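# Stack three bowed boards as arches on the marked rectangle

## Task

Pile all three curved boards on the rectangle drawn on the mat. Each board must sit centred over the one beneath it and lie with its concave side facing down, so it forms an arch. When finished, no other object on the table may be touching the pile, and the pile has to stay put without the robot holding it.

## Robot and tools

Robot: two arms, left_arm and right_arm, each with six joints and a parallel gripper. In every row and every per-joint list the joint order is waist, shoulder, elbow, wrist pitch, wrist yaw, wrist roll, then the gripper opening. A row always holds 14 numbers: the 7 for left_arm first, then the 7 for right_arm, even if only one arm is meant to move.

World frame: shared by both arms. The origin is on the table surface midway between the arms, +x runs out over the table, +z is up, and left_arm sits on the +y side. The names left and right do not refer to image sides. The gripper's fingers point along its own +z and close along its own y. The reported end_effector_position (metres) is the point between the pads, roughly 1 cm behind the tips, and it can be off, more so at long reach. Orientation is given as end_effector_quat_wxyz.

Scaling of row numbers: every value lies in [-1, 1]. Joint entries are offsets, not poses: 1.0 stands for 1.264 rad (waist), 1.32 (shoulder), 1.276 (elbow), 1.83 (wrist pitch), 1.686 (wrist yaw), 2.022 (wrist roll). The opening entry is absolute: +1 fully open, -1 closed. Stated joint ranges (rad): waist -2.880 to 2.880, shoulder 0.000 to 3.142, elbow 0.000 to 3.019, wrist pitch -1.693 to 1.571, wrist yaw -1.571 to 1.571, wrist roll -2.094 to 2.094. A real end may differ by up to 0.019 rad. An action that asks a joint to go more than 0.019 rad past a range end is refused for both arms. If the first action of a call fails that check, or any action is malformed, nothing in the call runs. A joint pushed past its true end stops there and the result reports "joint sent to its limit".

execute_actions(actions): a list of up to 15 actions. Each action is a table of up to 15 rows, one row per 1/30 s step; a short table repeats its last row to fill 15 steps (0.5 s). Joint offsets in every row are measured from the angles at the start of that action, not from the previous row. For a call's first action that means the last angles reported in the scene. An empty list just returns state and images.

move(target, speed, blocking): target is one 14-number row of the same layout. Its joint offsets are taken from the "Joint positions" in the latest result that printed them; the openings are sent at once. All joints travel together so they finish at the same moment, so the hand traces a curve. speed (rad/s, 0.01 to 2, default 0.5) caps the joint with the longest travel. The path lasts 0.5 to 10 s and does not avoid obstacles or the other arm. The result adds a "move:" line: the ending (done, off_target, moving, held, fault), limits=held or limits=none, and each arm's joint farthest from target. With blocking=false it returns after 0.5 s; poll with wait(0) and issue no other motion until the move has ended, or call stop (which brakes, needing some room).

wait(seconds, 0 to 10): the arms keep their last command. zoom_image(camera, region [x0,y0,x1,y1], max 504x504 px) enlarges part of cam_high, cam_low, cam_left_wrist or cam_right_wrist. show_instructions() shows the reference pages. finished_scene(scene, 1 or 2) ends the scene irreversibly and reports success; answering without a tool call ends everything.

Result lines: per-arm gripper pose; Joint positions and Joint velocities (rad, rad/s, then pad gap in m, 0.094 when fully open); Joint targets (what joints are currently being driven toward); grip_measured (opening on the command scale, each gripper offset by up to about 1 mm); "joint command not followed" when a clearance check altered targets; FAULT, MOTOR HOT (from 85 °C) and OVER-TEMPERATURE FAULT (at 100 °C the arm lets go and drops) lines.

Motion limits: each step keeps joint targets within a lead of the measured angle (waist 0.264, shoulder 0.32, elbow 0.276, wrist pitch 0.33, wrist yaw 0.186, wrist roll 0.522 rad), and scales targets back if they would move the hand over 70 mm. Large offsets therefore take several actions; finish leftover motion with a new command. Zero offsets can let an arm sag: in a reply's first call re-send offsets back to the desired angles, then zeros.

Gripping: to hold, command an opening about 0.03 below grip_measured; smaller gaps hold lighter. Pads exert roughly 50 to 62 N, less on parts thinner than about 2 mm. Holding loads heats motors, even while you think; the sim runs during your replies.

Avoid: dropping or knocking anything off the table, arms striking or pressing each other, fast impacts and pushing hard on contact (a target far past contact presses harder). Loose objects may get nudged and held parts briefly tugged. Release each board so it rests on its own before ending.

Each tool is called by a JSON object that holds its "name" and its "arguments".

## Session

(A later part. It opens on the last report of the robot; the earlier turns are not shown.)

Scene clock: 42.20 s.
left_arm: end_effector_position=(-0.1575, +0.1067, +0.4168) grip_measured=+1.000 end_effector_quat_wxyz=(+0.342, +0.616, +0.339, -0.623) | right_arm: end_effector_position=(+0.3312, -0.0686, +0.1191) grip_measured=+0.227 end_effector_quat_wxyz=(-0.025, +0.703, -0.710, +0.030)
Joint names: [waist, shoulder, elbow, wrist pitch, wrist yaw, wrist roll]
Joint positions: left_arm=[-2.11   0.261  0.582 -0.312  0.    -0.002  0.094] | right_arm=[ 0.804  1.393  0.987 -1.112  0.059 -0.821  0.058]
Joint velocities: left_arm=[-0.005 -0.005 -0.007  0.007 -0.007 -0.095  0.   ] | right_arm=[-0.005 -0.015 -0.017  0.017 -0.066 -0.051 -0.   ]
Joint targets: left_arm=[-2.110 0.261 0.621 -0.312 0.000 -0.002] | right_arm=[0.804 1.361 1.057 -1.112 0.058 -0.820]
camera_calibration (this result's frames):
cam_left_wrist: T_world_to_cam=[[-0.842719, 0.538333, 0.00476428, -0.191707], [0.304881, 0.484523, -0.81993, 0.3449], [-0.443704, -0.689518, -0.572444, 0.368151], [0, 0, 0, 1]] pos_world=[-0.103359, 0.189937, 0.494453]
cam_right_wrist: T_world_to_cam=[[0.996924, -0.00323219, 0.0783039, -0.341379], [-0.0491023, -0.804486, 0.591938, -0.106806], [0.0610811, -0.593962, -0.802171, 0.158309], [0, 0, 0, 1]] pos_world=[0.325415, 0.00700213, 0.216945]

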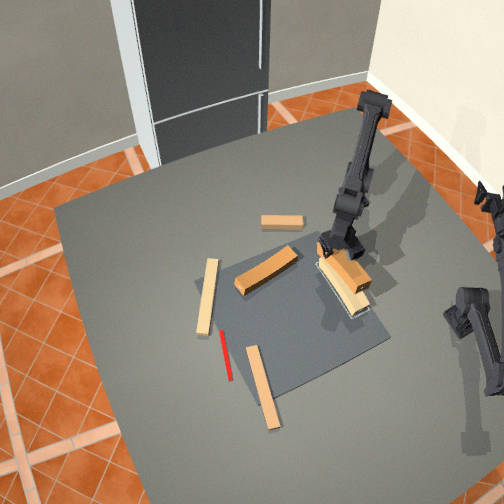

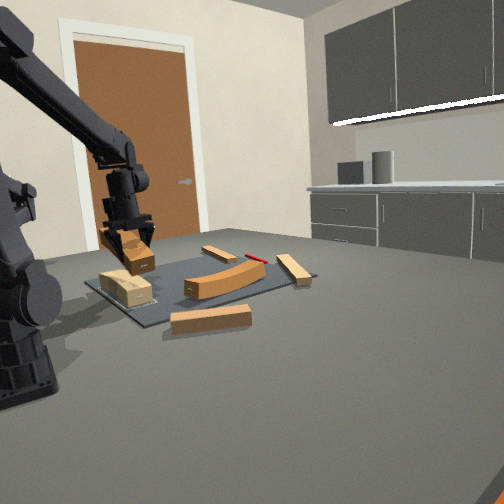

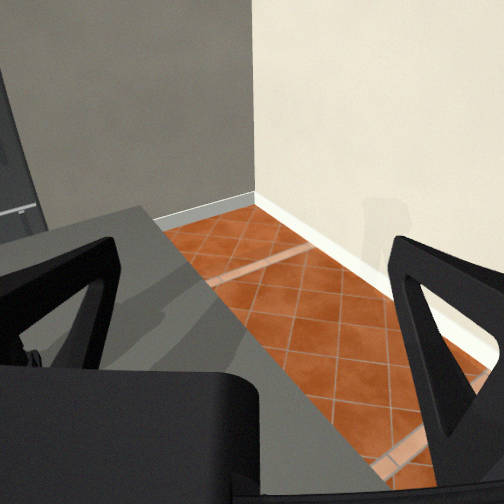

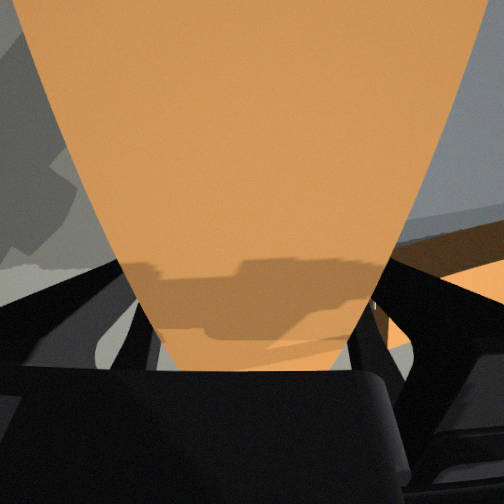

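{"name": "move", "arguments": {"target": [0,0,0.03,0,0,0,1,0.063,0.092,0.143,-0.1,0.054,0.036,0.12], "speed": 0.3}}

{"name": "zoom_image", "arguments": {"camera": "cam_high", "region": [300,225,400,325]}}

{"name": "zoom_image", "arguments": {"camera": "cam_low", "region": [80,220,180,320]}}

Scene clock: 43.63 s.
left_arm: end_effector_position=(-0.1575, +0.1067, +0.4168) grip_measured=+1.000 end_effector_quat_wxyz=(+0.342, +0.616, +0.339, -0.623) | right_arm: end_effector_position=(+0.3251, -0.0565, +0.1163) grip_measured=+0.227 end_effector_quat_wxyz=(+0.062, +0.708, -0.699, +0.076)
Joint names: [waist, shoulder, elbow, wrist pitch, wrist yaw, wrist roll]
Joint positions: left_arm=[-2.11   0.261  0.582 -0.312  0.    -0.002  0.094] | right_arm=[ 0.877  1.519  1.104 -1.285  0.148 -0.758  0.058]
Joint velocities: left_arm=[-0.005  0.005 -0.002 -0.012 -0.066  0.081  0.   ] | right_arm=[-0.005 -0.015 -0.002  0.022  0.007 -0.022 -0.   ]
Joint targets: left_arm=[-2.110 0.261 0.621 -0.312 0.000 -0.002] | right_arm=[0.884 1.515 1.170 -1.296 0.150 -0.748]
move: off_target (left_arm, right_arm); limits=none; left_arm: farthest joint: the elbow, 0.038 radians from its target (0.038 radians at the start); right_arm: farthest joint: the elbow, 0.065 radians from its target (0.182 radians at the start)
camera_calibration (this result's frames):
cam_left_wrist: T_world_to_cam=[[-0.842719, 0.538333, 0.00476428, -0.191707], [0.304881, 0.484523, -0.81993, 0.3449], [-0.443704, -0.689518, -0.572444, 0.368151], [0, 0, 0, 1]] pos_world=[-0.103359, 0.189937, 0.494453]
cam_right_wrist: T_world_to_cam=[[0.999653, 0.0199511, 0.0172238, -0.327549], [0.000937112, -0.679964, 0.733245, -0.121358], [0.0263406, -0.732974, -0.679746, 0.152812], [0, 0, 0, 1]] pos_world=[0.323524, 0.0360233, 0.1985]

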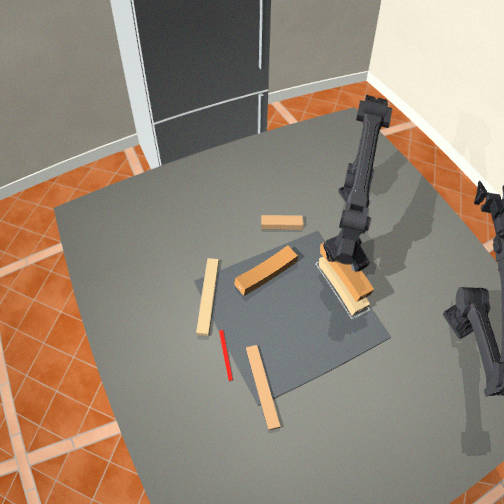

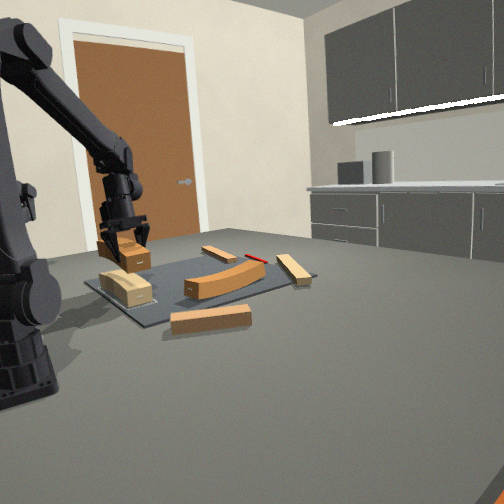

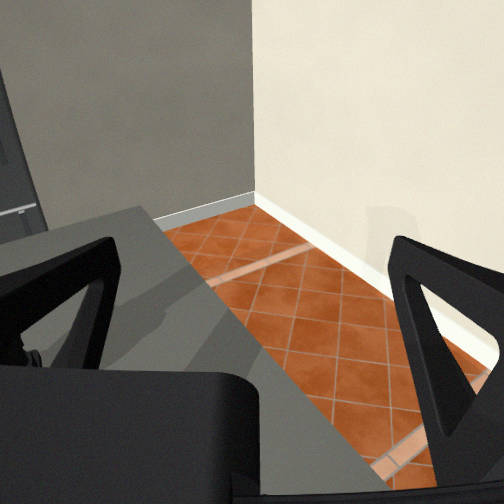

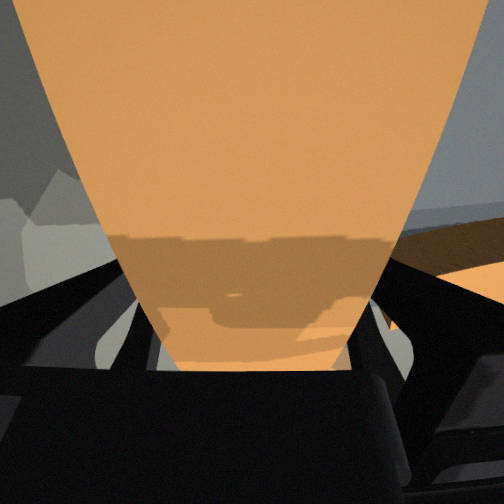

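Region (300, 225, 400, 325) of cam_high's 504x504 image, scaled by 5.040, with more detail than that image has.

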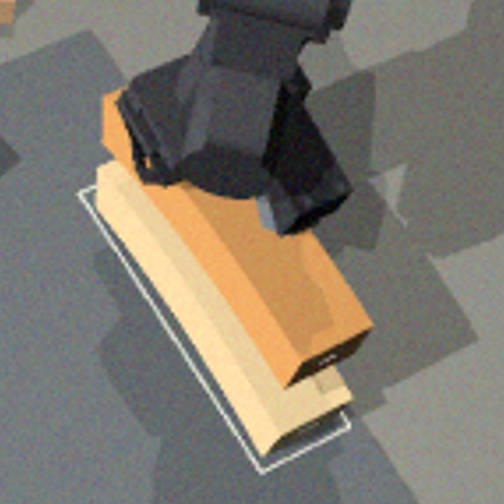

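Region (80, 220, 180, 320) of cam_low's 504x504 image, scaled by 5.040, with more detail than that image has.

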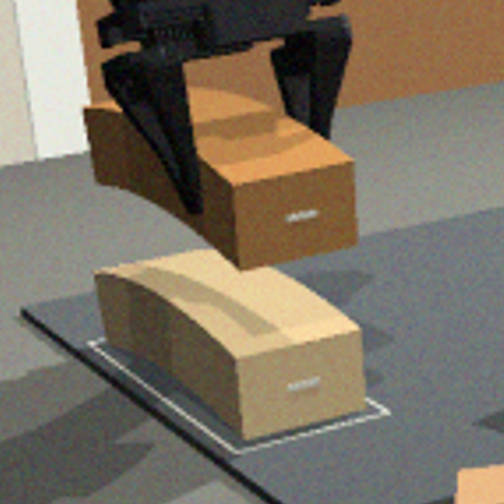

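{"name": "execute_actions", "arguments": {"actions": [[[0,0,0.03,0,0,0,1,0.008,0.005,0.045,-0.005,0.004,0.008,0.12],[0,0,0.03,0,0,0,1,0.01,0.01,0.045,-0.005,0.008,0.01,0.12],[0,0,0.03,0,0,0,1,0.012,0.014,0.045,-0.005,0.012,0.011,0.12],[0,0,0.03,0,0,0,1,0.014,0.018,0.045,-0.005,0.013,0.011,0.12],[0,0,0.03,0,0,0,1,0.014,0.022,0.045,-0.005,0.013,0.011,0.12],[0,0,0.03,0,0,0,1,0.014,0.026,0.045,-0.005,0.013,0.011,0.12],[0,0,0.03,0,0,0,1,0.014,0.03,0.045,-0.005,0.013,0.011,0.12],[0,0,0.03,0,0,0,1,0.014,0.034,0.045,-0.005,0.013,0.011,0.12]]]}}

{"name": "zoom_image", "arguments": {"camera": "cam_high", "region": [300,225,400,325]}}

{"name": "zoom_image", "arguments": {"camera": "cam_low", "region": [80,220,180,320]}}

Scene clock: 45.00 s.
left_arm: end_effector_position=(-0.1575, +0.1067, +0.4168) grip_measured=+1.000 end_effector_quat_wxyz=(+0.342, +0.616, +0.339, -0.623) | right_arm: end_effector_position=(+0.3244, -0.0575, +0.0946) grip_measured=+0.227 end_effector_quat_wxyz=(+0.091, +0.707, -0.696, +0.087)
Joint names: [waist, shoulder, elbow, wrist pitch, wrist yaw, wrist roll]
Joint positions: left_arm=[-2.11   0.261  0.582 -0.312  0.    -0.002  0.094] | right_arm=[ 0.886  1.58   1.104 -1.285  0.168 -0.746  0.058]
Joint velocities: left_arm=[-0.015 -0.015 -0.012 -0.002 -0.022 -0.037  0.   ] | right_arm=[ 0.005 -0.005  0.012 -0.017 -0.022 -0.022 -0.   ]
Joint targets: left_arm=[-2.110 0.261 0.621 -0.312 0.000 -0.002] | right_arm=[0.895 1.564 1.162 -1.294 0.170 -0.736]
camera_calibration (this result's frames):
cam_left_wrist: T_world_to_cam=[[-0.842719, 0.538333, 0.00476428, -0.191707], [0.304881, 0.484523, -0.81993, 0.3449], [-0.443704, -0.689518, -0.572444, 0.368151], [0, 0, 0, 1]] pos_world=[-0.103359, 0.189937, 0.494453]
cam_right_wrist: T_world_to_cam=[[0.999769, 0.0199042, -0.0080553, -0.324112], [0.0188837, -0.636449, 0.771088, -0.113064], [0.0102211, -0.771062, -0.636678, 0.136343], [0, 0, 0, 1]] pos_world=[0.324779, 0.0396208, 0.171379]

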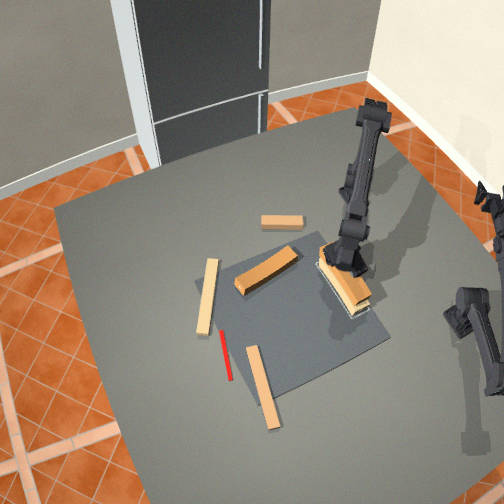

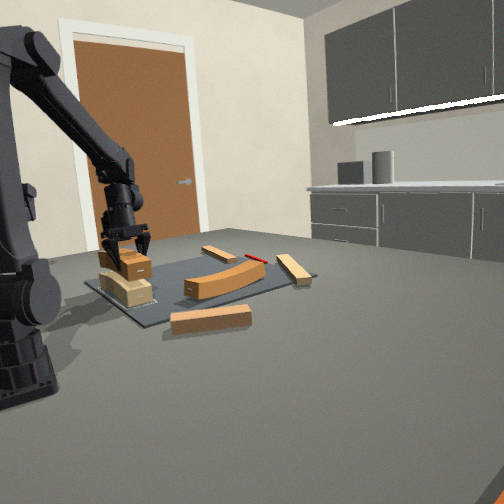

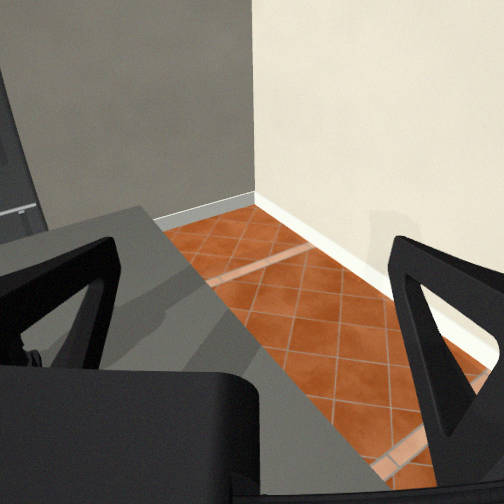

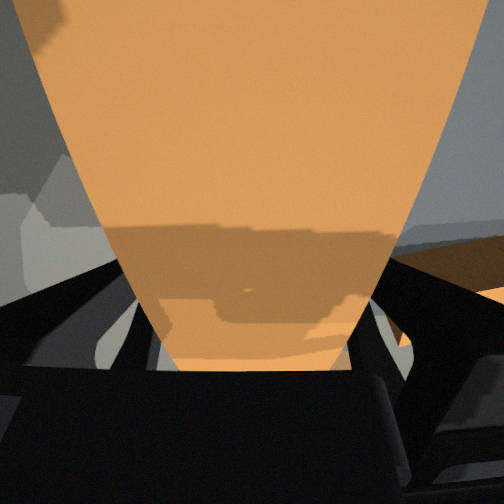

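Region (300, 225, 400, 325) of cam_high's 504x504 image, scaled by 5.040, with more detail than that image has.

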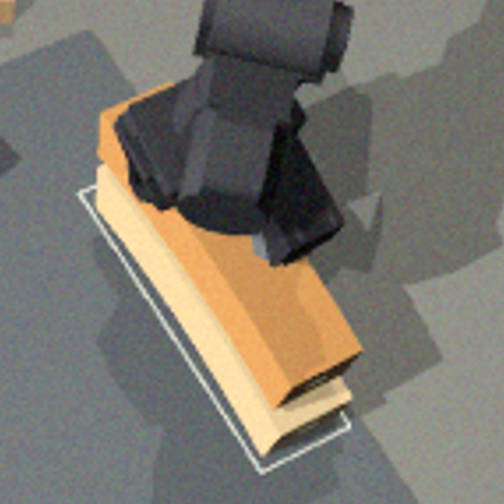

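Region (80, 220, 180, 320) of cam_low's 504x504 image, scaled by 5.040, with more detail than that image has.

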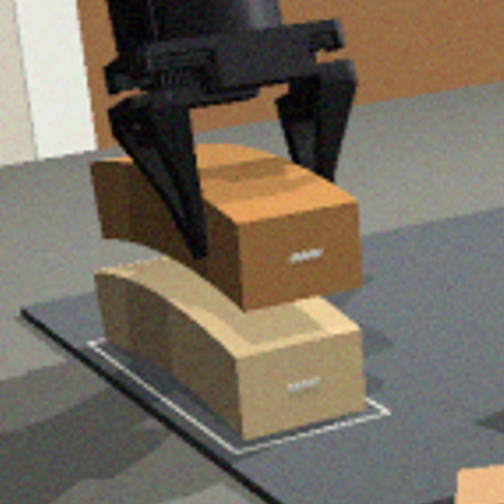

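{"name": "execute_actions", "arguments": {"actions": [[[0,0,0.03,0,0,0,1,0.009,-0.008,0.03,0.005,0,0.008,0.12],[0,0,0.03,0,0,0,1,0.011,-0.004,0.02,0.01,0,0.01,0.12],[0,0,0.03,0,0,0,1,0.013,-0.002,0.01,0.013,0,0.012,0.12],[0,0,0.03,0,0,0,1,0.015,0,0.005,0.016,0,0.014,0.12],[0,0,0.03,0,0,0,1,0.017,0.001,0,0.019,0,0.016,0.12],[0,0,0.03,0,0,0,1,0.018,0.002,-0.004,0.022,0,0.017,0.12],[0,0,0.03,0,0,0,1,0.018,0.002,-0.008,0.024,0,0.017,0.12],[0,0,0.03,0,0,0,1,0.018,0.002,-0.011,0.026,0,0.017,0.12]]]}}

{"name": "zoom_image", "arguments": {"camera": "cam_high", "region": [300,225,400,325]}}

{"name": "zoom_image", "arguments": {"camera": "cam_low", "region": [80,220,180,320]}}

Scene clock: 46.23 s.
left_arm: end_effector_position=(-0.1575, +0.1067, +0.4168) grip_measured=+1.000 end_effector_quat_wxyz=(+0.342, +0.616, +0.339, -0.623) | right_arm: end_effector_position=(+0.3192, -0.0545, +0.0828) grip_measured=+0.227 end_effector_quat_wxyz=(+0.089, +0.704, -0.699, +0.089)
Joint names: [waist, shoulder, elbow, wrist pitch, wrist yaw, wrist roll]
Joint positions: left_arm=[-2.11   0.261  0.582 -0.312  0.    -0.002  0.094] | right_arm=[ 0.901  1.59   1.082 -1.251  0.168 -0.723  0.058]
Joint velocities: left_arm=[-0.005 -0.015 -0.017  0.002  0.037 -0.007  0.   ] | right_arm=[-0.005  0.005 -0.007 -0.002  0.007 -0.037 -0.   ]
Joint targets: left_arm=[-2.110 0.261 0.621 -0.312 0.000 -0.002] | right_arm=[0.909 1.583 1.090 -1.237 0.168 -0.712]
camera_calibration (this result's frames):
cam_left_wrist: T_world_to_cam=[[-0.842719, 0.538333, 0.00476428, -0.191707], [0.304881, 0.484523, -0.81993, 0.3449], [-0.443704, -0.689518, -0.572444, 0.368151], [0, 0, 0, 1]] pos_world=[-0.103359, 0.189937, 0.494453]
cam_right_wrist: T_world_to_cam=[[0.999914, 0.0130047, -0.00155592, -0.319995], [0.00948627, -0.637182, 0.770655, -0.098918], [0.00903075, -0.770603, -0.637251, 0.131619], [0, 0, 0, 1]] pos_world=[0.319717, 0.042559, 0.159608]

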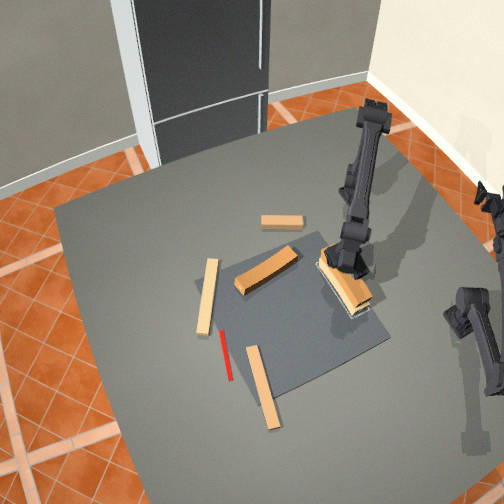

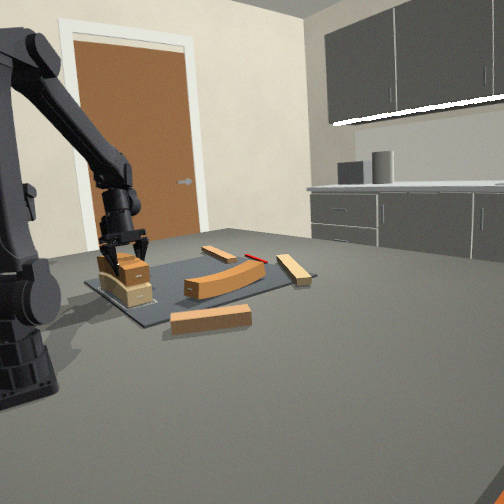

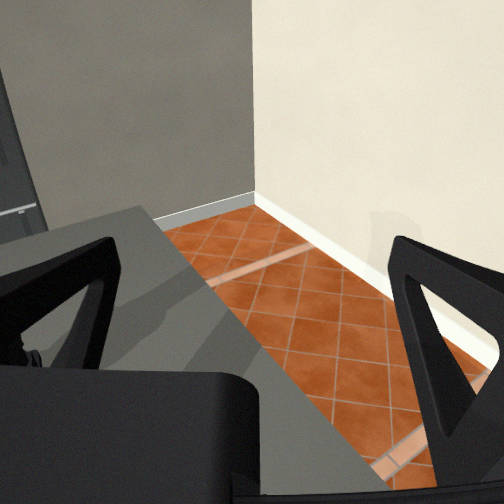

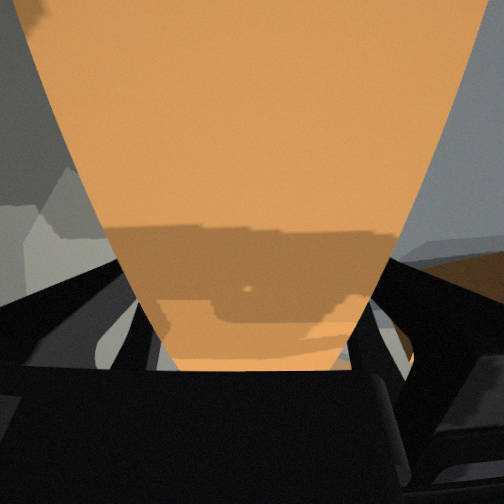

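Region (300, 225, 400, 325) of cam_high's 504x504 image, scaled by 5.040, with more detail than that image has.

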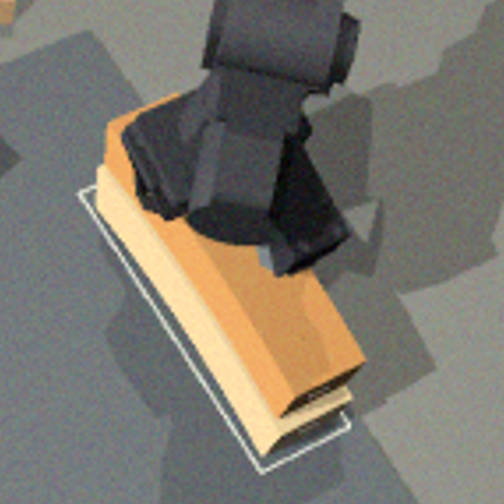

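Region (80, 220, 180, 320) of cam_low's 504x504 image, scaled by 5.040, with more detail than that image has.

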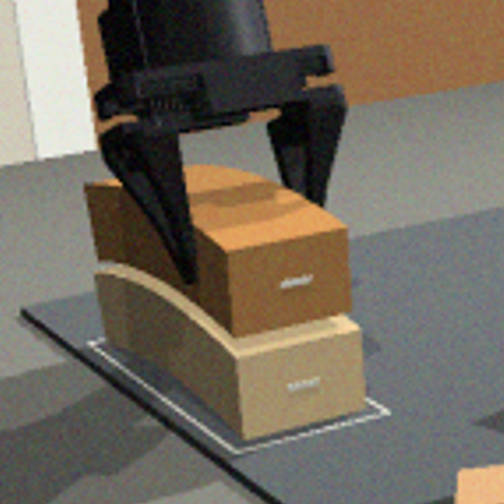

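{"name": "execute_actions", "arguments": {"actions": [[[0,0,0.03,0,0,0,1,0.005,-0.004,0.005,0.008,0,0.004,0.12],[0,0,0.03,0,0,0,1,0.005,-0.003,0.004,0.01,0,0.004,0.12],[0,0,0.03,0,0,0,1,0.005,-0.002,0.002,0.012,0,0.004,0.12],[0,0,0.03,0,0,0,1,0.005,-0.001,0,0.014,0,0.004,0.12],[0,0,0.03,0,0,0,1,0.005,0,-0.002,0.016,-0.003,0.004,0.12],[0,0,0.03,0,0,0,1,0.005,0.001,-0.003,0.017,-0.006,0.004,0.12]]]}}

{"name": "zoom_image", "arguments": {"camera": "cam_high", "region": [300,225,400,325]}}

{"name": "zoom_image", "arguments": {"camera": "cam_low", "region": [80,220,180,320]}}

Scene clock: 47.20 s.
left_arm: end_effector_position=(-0.1575, +0.1067, +0.4168) grip_measured=+1.000 end_effector_quat_wxyz=(+0.342, +0.616, +0.339, -0.623) | right_arm: end_effector_position=(+0.3181, -0.0541, +0.0762) grip_measured=+0.227 end_effector_quat_wxyz=(+0.088, +0.703, -0.700, +0.086)
Joint names: [waist, shoulder, elbow, wrist pitch, wrist yaw, wrist roll]
Joint positions: left_arm=[-2.11   0.261  0.582 -0.312  0.    -0.002  0.094] | right_arm=[ 0.901  1.598  1.072 -1.232  0.162 -0.722  0.058]
Joint velocities: left_arm=[ 0.005  0.005 -0.002  0.002  0.095 -0.081  0.   ] | right_arm=[ 0.005 -0.005 -0.007 -0.012  0.066 -0.066 -0.001]
Joint targets: left_arm=[-2.110 0.261 0.621 -0.312 0.000 -0.002] | right_arm=[0.907 1.592 1.078 -1.220 0.158 -0.715]
camera_calibration (this result's frames):
cam_left_wrist: T_world_to_cam=[[-0.842719, 0.538333, 0.00476428, -0.191707], [0.304881, 0.484523, -0.81993, 0.3449], [-0.443704, -0.689518, -0.572444, 0.368151], [0, 0, 0, 1]] pos_world=[-0.103359, 0.189937, 0.494453]
cam_right_wrist: T_world_to_cam=[[0.999933, 0.0104017, -0.00507411, -0.318831], [0.0105607, -0.640728, 0.767696, -0.0939036], [0.00473423, -0.767698, -0.640795, 0.129511], [0, 0, 0, 1]] pos_world=[0.319188, 0.0425752, 0.153462]

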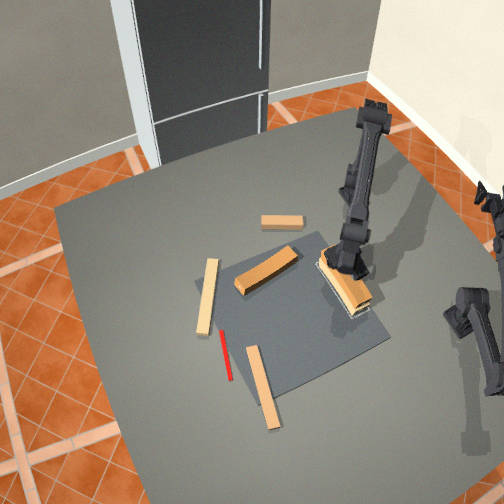

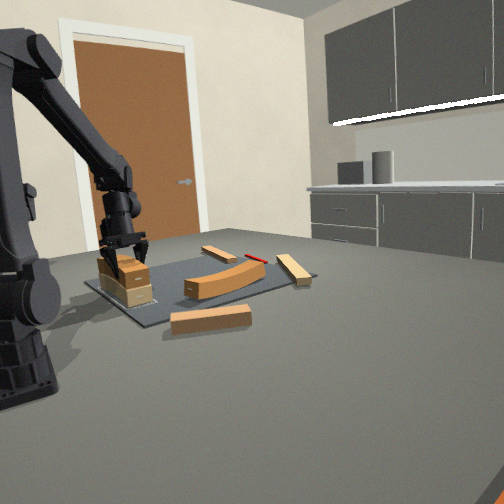

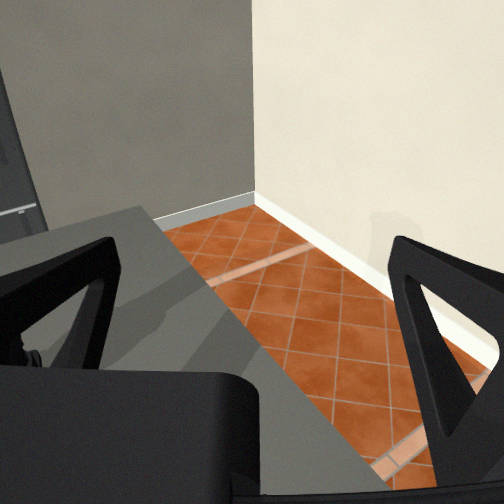

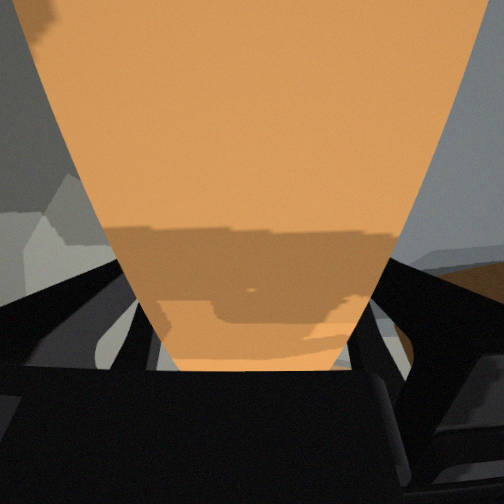

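Region (300, 225, 400, 325) of cam_high's 504x504 image, scaled by 5.040, with more detail than that image has.

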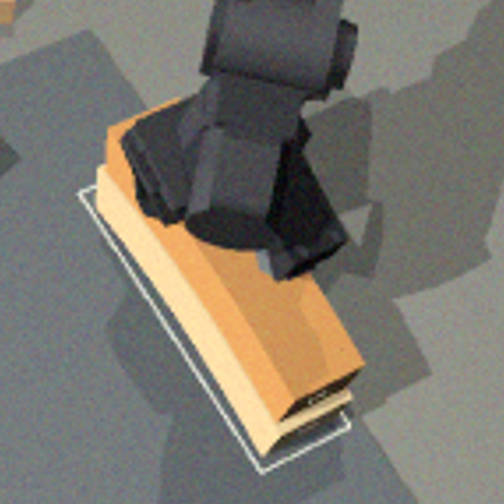

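Region (80, 220, 180, 320) of cam_low's 504x504 image, scaled by 5.040, with more detail than that image has.

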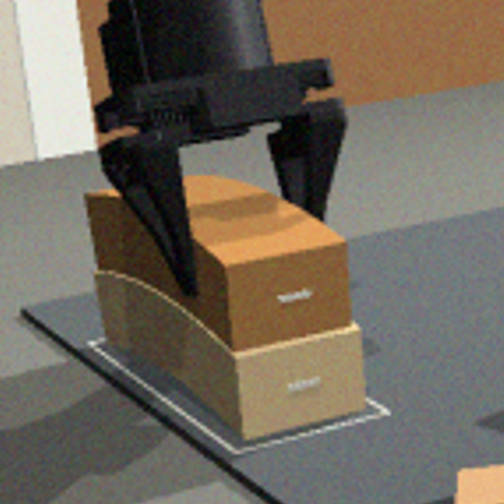

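{"name": "execute_actions", "arguments": {"actions": [[[0,0,0.03,0,0,0,1,0,-0.008,0.015,0,0,0,0.17],[0,0,0.03,0,0,0,1,0,-0.008,0.015,0,0,0,0.2],[0,0,0.03,0,0,0,1,0,-0.008,0.015,0,0,0,0.22],[0,0,0.03,0,0,0,1,0,-0.008,0.015,0,0,0,0.24],[0,0,0.03,0,0,0,1,0,-0.008,0.015,0,0,0,0.27],[0,0,0.03,0,0,0,1,0,-0.008,0.015,0,0,0,0.32],[0,0,0.03,0,0,0,1,0,-0.008,0.015,0,0,0,0.4],[0,0,0.03,0,0,0,1,0,-0.008,0.015,0,0,0,0.5],[0,0,0.03,0,0,0,1,0,-0.008,0.015,0,0,0,0.6],[0,0,0.03,0,0,0,1,0,-0.008,0.015,0,0,0,0.75]],[[0,0,0.03,0,0,0,1,0,-0.02,0.03,0,0,0,0.8],[0,0,0.03,0,0,0,1,0,-0.03,0.03,0,0,0,0.8],[0,0,0.03,0,0,0,1,0,-0.04,0.03,0,0,0,0.8],[0,0,0.03,0,0,0,1,0,-0.05,0.03,0,0,0,0.8],[0,0,0.03,0,0,0,1,0,-0.06,0.03,0,0,0,0.8],[0,0,0.03,0,0,0,1,0,-0.07,0.03,0,0,0,0.8],[0,0,0.03,0,0,0,1,0,-0.085,0.03,0,0,0,0.8],[0,0,0.03,0,0,0,1,0,-0.1,0.03,0,0,0,0.8],[0,0,0.03,0,0,0,1,0,-0.115,0.03,0,0,0,0.8],[0,0,0.03,0,0,0,1,0,-0.13,0.03,0,0,0,0.8],[0,0,0.03,0,0,0,1,0,-0.145,0.03,0,0,0,0.8],[0,0,0.03,0,0,0,1,0,-0.16,0.03,0,0,0,0.8]]]}}

{"name": "move", "arguments": {"target": [0,0,0.03,0,0,0,1,-0.5,-0.955,-0.51,0.525,-0.095,0.362,1], "speed": 1.2}}

Scene clock: 48.87 s.
left_arm: end_effector_position=(-0.1575, +0.1067, +0.4168) grip_measured=+1.000 end_effector_quat_wxyz=(+0.342, +0.616, +0.339, -0.623) | right_arm: end_effector_position=(+0.3205, -0.0515, +0.1497) grip_measured=+0.798 end_effector_quat_wxyz=(-0.011, +0.701, -0.709, +0.081)
Joint names: [waist, shoulder, elbow, wrist pitch, wrist yaw, wrist roll]
Joint positions: left_arm=[-2.11   0.261  0.582 -0.312  0.    -0.002  0.094] | right_arm=[ 0.901  1.397  1.072 -1.232  0.162 -0.722  0.084]
Joint velocities: left_arm=[-0.005 -0.015  0.002 -0.022 -0.051 -0.007  0.   ] | right_arm=[-0.005 -0.474 -0.017  0.007  0.007  0.037 -0.   ]
Joint targets: left_arm=[-2.110 0.261 0.621 -0.312 0.000 -0.002] | right_arm=[0.901 1.386 1.110 -1.232 0.162 -0.722]
camera_calibration (this result's frames):
cam_left_wrist: T_world_to_cam=[[-0.842719, 0.538333, 0.00476428, -0.191707], [0.304881, 0.484523, -0.81993, 0.3449], [-0.443704, -0.689518, -0.572444, 0.368151], [0, 0, 0, 1]] pos_world=[-0.103359, 0.189937, 0.494453]
cam_right_wrist: T_world_to_cam=[[0.991505, 0.00102673, 0.130068, -0.338874], [-0.0856094, -0.747697, 0.658498, -0.107038], [0.0979278, -0.664039, -0.741257, 0.169169], [0, 0, 0, 1]] pos_world=[0.310266, 0.032651, 0.239959]

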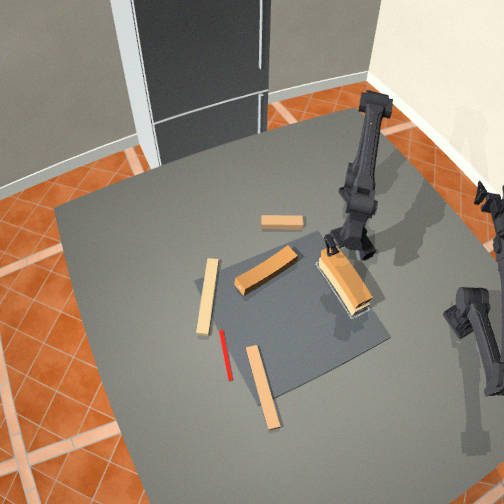

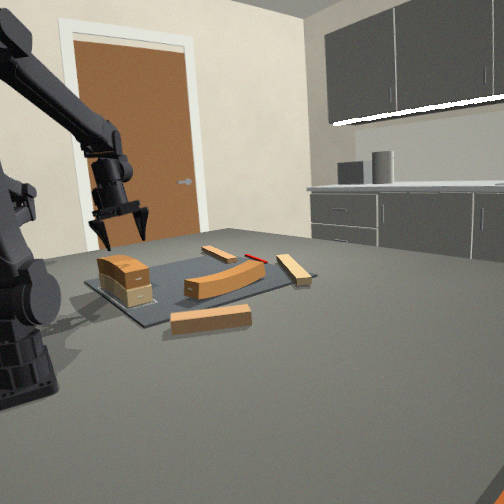

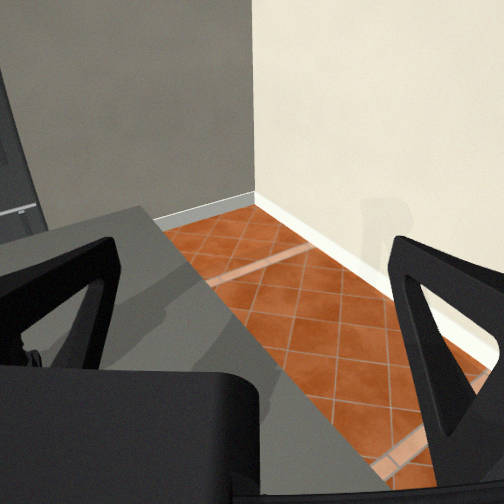

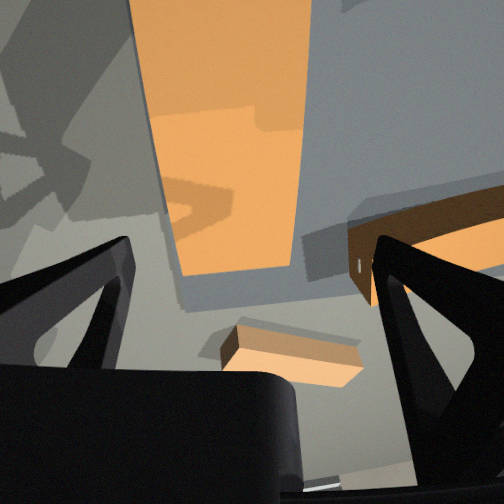

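Scene clock: 50.83 s.
left_arm: end_effector_position=(-0.1575, +0.1067, +0.4168) grip_measured=+1.000 end_effector_quat_wxyz=(+0.342, +0.616, +0.339, -0.623) | right_arm: end_effector_position=(+0.3002, -0.2666, +0.3579) grip_measured=+1.000 end_effector_quat_wxyz=(+0.703, -0.073, +0.703, +0.073)
Joint names: [waist, shoulder, elbow, wrist pitch, wrist yaw, wrist roll]
Joint positions: left_arm=[-2.11   0.261  0.582 -0.312  0.    -0.002  0.094] | right_arm=[ 0.275  0.128  0.425 -0.297  0.005 -0.     0.094]
Joint velocities: left_arm=[ 0.015 -0.005 -0.002 -0.007  0.022  0.095  0.   ] | right_arm=[-0.024 -0.005 -0.002  0.012  0.051  0.007  0.   ]
Joint targets: left_arm=[-2.110 0.261 0.621 -0.312 0.000 -0.002] | right_arm=[0.269 0.136 0.421 -0.272 0.002 0.010]
move: off_target (left_arm, right_arm); limits=none; left_arm: farthest joint: the elbow, 0.038 radians from its target (0.038 radians at the start); right_arm: farthest joint: the wrist pitch, 0.026 radians from its target (0.961 radians at the start)
camera_calibration (this result's frames):
cam_left_wrist: T_world_to_cam=[[-0.842719, 0.538333, 0.00476428, -0.191707], [0.304881, 0.484523, -0.81993, 0.3449], [-0.443704, -0.689518, -0.572444, 0.368151], [0, 0, 0, 1]] pos_world=[-0.103359, 0.189937, 0.494453]
cam_right_wrist: T_world_to_cam=[[0.205456, -0.978647, 0.0062248, -0.326473], [-0.573924, -0.125636, -0.809214, 0.43106], [0.792716, 0.162685, -0.587482, 0.139359], [0, 0, 0, 1]] pos_world=[0.204, -0.288017, 0.432723]

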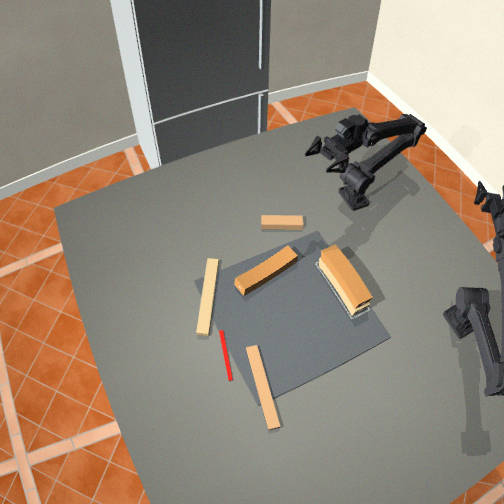

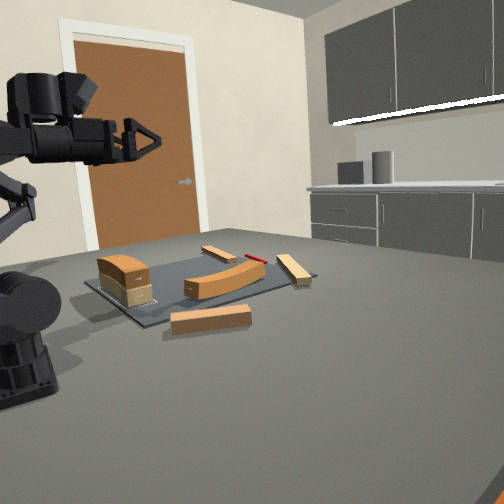

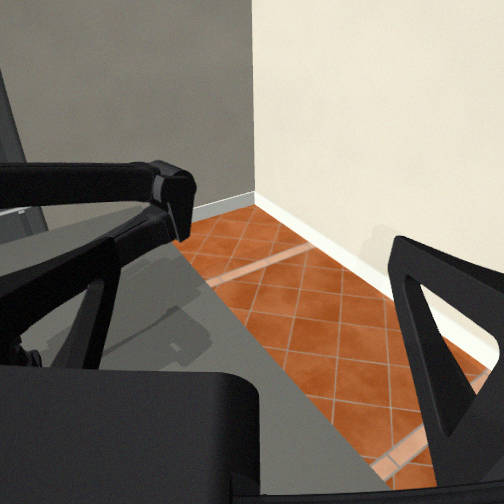

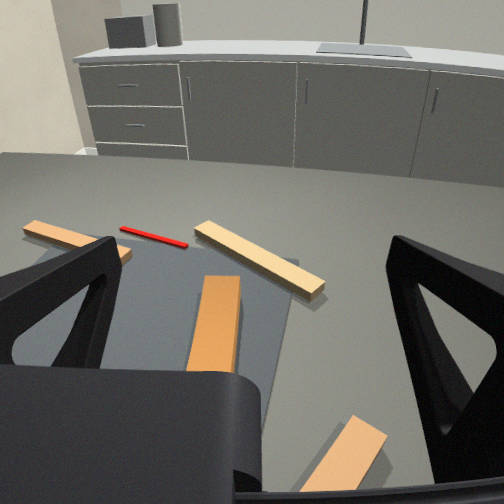

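{"name": "move", "arguments": {"target": [1,0.7,0.6,-0.45,0,-0.25,1,-0.15,0,0.02,0.012,0,0,1], "speed": 1.3}}

Scene clock: 53.00 s.
left_arm: end_effector_position=(+0.2859, +0.0005, +0.3384) grip_measured=+1.000 end_effector_quat_wxyz=(+0.213, +0.177, +0.946, -0.172) | right_arm: end_effector_position=(+0.3059, -0.3142, +0.3579) grip_measured=+1.000 end_effector_quat_wxyz=(+0.707, -0.009, +0.707, +0.010)
Joint names: [waist, shoulder, elbow, wrist pitch, wrist yaw, wrist roll]
Joint positions: left_arm=[-0.84   1.184  1.291 -1.123 -0.001 -0.496  0.094] | right_arm=[ 0.095  0.128  0.425 -0.297  0.005  0.     0.094]
Joint velocities: left_arm=[-0.015 -0.015  0.002  0.002 -0.051 -0.007  0.   ] | right_arm=[-0.015 -0.005 -0.002 -0.002  0.051 -0.051  0.   ]
Joint targets: left_arm=[-0.847 1.184 1.348 -1.135 0.000 -0.507] | right_arm=[0.085 0.128 0.450 -0.275 0.005 -0.000]
move: off_target (left_arm, right_arm); limits=none; left_arm: farthest joint: the elbow, 0.057 radians from its target (0.765 radians at the start); right_arm: farthest joint: the elbow, 0.026 radians from its target (0.026 radians at the start)
camera_calibration (this result's frames):
cam_left_wrist: T_world_to_cam=[[-0.405372, -0.878268, 0.25361, 0.0309362], [-0.888442, 0.443839, 0.116953, 0.22106], [-0.215278, -0.177908, -0.96021, 0.512408], [0, 0, 0, 1]] pos_world=[0.31925, 0.0202166, 0.45832]
cam_right_wrist: T_world_to_cam=[[0.0264919, -0.999632, 0.00584334, -0.325947], [-0.587162, -0.020291, -0.809215, 0.465443], [0.809036, 0.0180067, -0.587483, 0.0922148], [0, 0, 0, 1]] pos_world=[0.20732, -0.318043, 0.432722]

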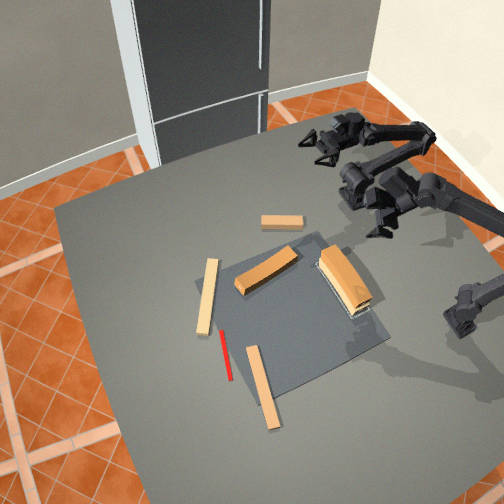

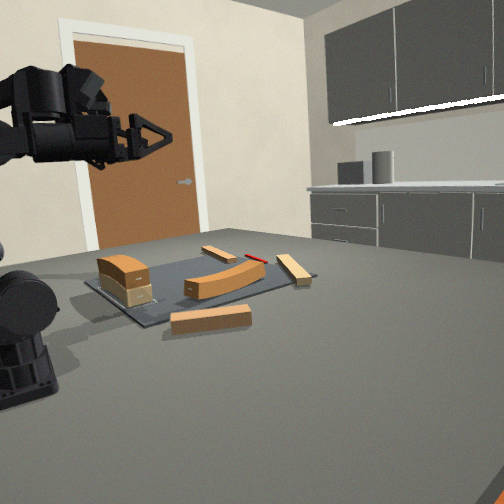

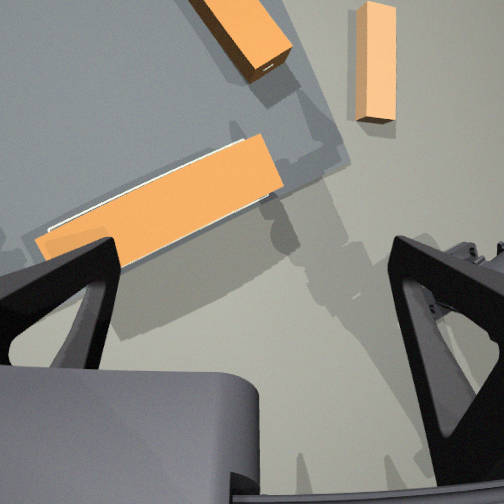

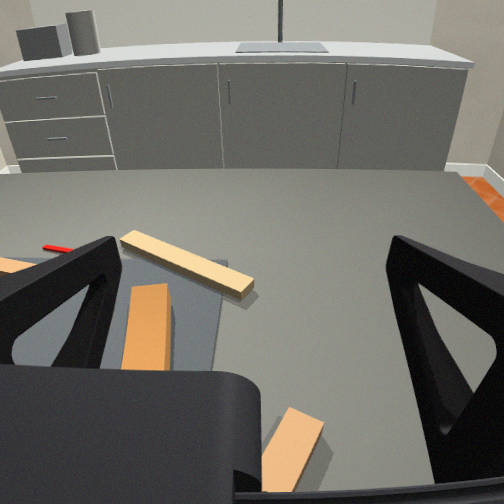

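{"name": "move", "arguments": {"target": [0.085,0.917,0.944,-0.27,0,-0.235,1,0,0,0.02,0.012,0,0,1], "speed": 1.1}}

Scene clock: 55.13 s.
left_arm: end_effector_position=(+0.5242, -0.1590, +0.1133) grip_measured=+1.000 end_effector_quat_wxyz=(+0.006, -0.101, +0.995, -0.006) | right_arm: end_effector_position=(+0.3059, -0.3142, +0.3579) grip_measured=+1.000 end_effector_quat_wxyz=(+0.707, -0.009, +0.707, +0.010)
Joint names: [waist, shoulder, elbow, wrist pitch, wrist yaw, wrist roll]
Joint positions: left_arm=[-0.733  2.393  2.447 -1.607 -0.001 -0.961  0.094] | right_arm=[ 0.095  0.128  0.425 -0.297  0.005  0.     0.094]
Joint velocities: left_arm=[-0.005 -0.015  0.007  0.002  0.007  0.037  0.   ] | right_arm=[ 0.005  0.015 -0.017 -0.002  0.051 -0.037  0.   ]
Joint targets: left_arm=[-0.732 2.394 2.495 -1.617 -0.001 -0.972] | right_arm=[0.095 0.128 0.450 -0.275 0.005 0.000]
move: off_target (left_arm, right_arm); limits=none; left_arm: farthest joint: the elbow, 0.049 radians from its target (1.205 radians at the start); right_arm: farthest joint: the elbow, 0.026 radians from its target (0.026 radians at the start)
camera_calibration (this result's frames):
cam_left_wrist: T_world_to_cam=[[0.203811, -0.978874, 0.0163195, -0.263853], [-0.804997, -0.158075, 0.571833, 0.33884], [-0.557173, -0.129683, -0.820208, 0.49028], [0, 0, 0, 1]] pos_world=[0.599712, -0.141136, 0.212678]
cam_right_wrist: T_world_to_cam=[[0.0264919, -0.999632, 0.00584334, -0.325947], [-0.587162, -0.020291, -0.809215, 0.465443], [0.809036, 0.0180067, -0.587483, 0.0922148], [0, 0, 0, 1]] pos_world=[0.20732, -0.318043, 0.432722]

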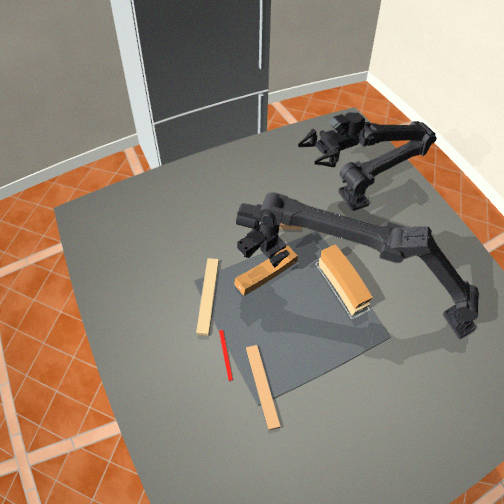

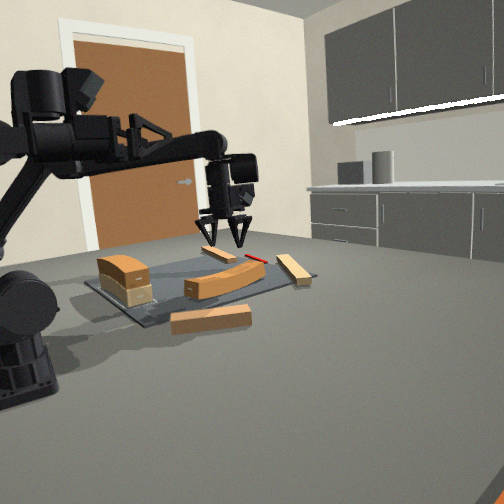

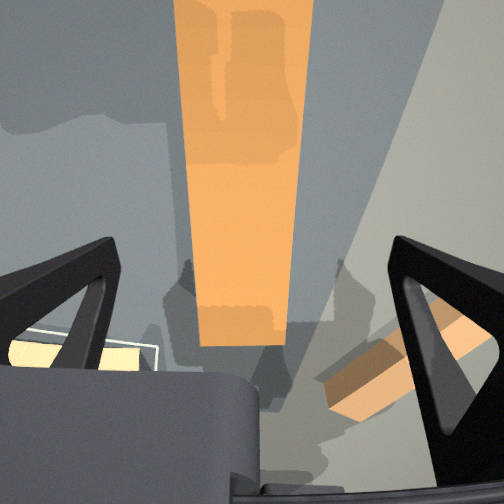

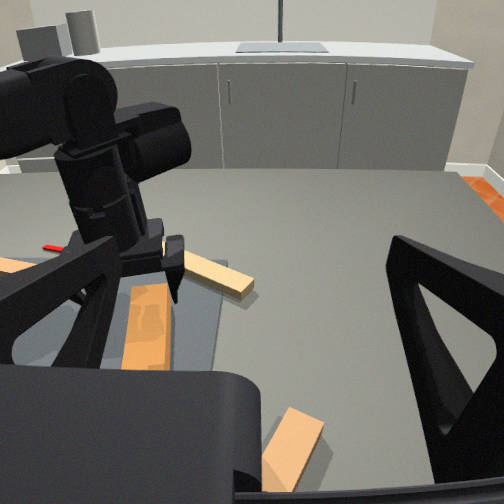

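{"name": "move", "arguments": {"target": [0.028,0.047,-0.068,0.084,0,0.027,1,0,0,0.02,0.012,0,0,1], "speed": 0.2}}

Scene clock: 56.80 s.
left_arm: end_effector_position=(+0.5507, -0.1508, +0.0667) grip_measured=+1.000 end_effector_quat_wxyz=(+0.019, -0.095, +0.995, -0.020) | right_arm: end_effector_position=(+0.3059, -0.3142, +0.3579) grip_measured=+1.000 end_effector_quat_wxyz=(+0.707, -0.009, +0.707, +0.010)
Joint names: [waist, shoulder, elbow, wrist pitch, wrist yaw, wrist roll]
Joint positions: left_arm=[-0.701  2.416  2.366 -1.466 -0.001 -0.917  0.094] | right_arm=[ 0.095  0.128  0.425 -0.297  0.005  0.     0.094]
Joint velocities: left_arm=[-0.005 -0.024 -0.002 -0.002  0.007  0.037  0.   ] | right_arm=[-0.024  0.005  0.002  0.027 -0.022 -0.007  0.   ]
Joint targets: left_arm=[-0.698 2.455 2.360 -1.453 -0.001 -0.906] | right_arm=[0.095 0.128 0.450 -0.275 0.005 0.000]
move: off_target (left_arm, right_arm); limits=none; left_arm: farthest joint: the shoulder, 0.040 radians from its target (0.062 radians at the start); right_arm: farthest joint: the elbow, 0.026 radians from its target (0.026 radians at the start)
camera_calibration (this result's frames):
cam_left_wrist: T_world_to_cam=[[0.191348, -0.98045, 0.0458616, -0.25589], [-0.822951, -0.134795, 0.551889, 0.402866], [-0.534918, -0.143345, -0.832656, 0.454408], [0, 0, 0, 1]] pos_world=[0.623574, -0.131446, 0.167763]
cam_right_wrist: T_world_to_cam=[[0.0264919, -0.999632, 0.00584334, -0.325947], [-0.587162, -0.020291, -0.809215, 0.465443], [0.809036, 0.0180067, -0.587483, 0.0922148], [0, 0, 0, 1]] pos_world=[0.20732, -0.318043, 0.432722]

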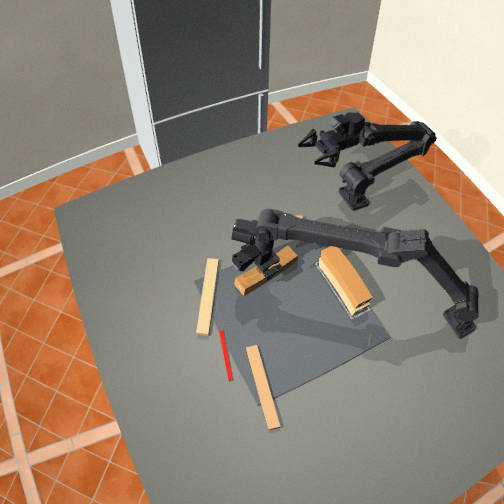

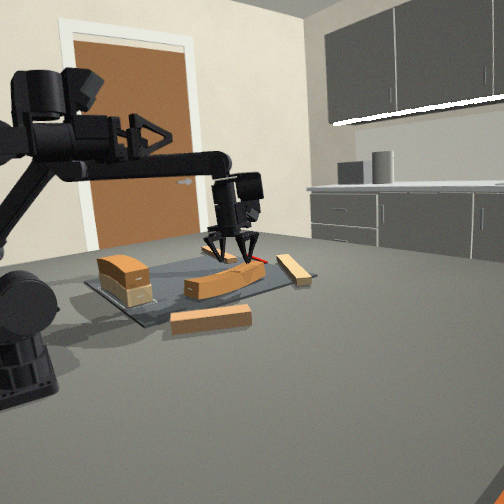

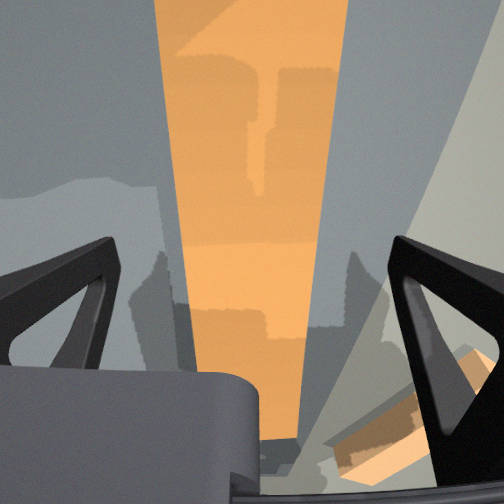

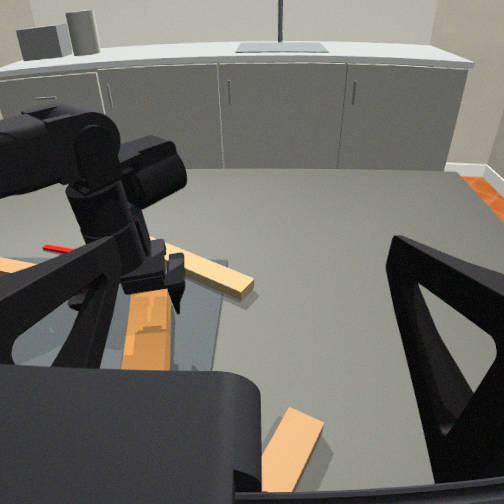

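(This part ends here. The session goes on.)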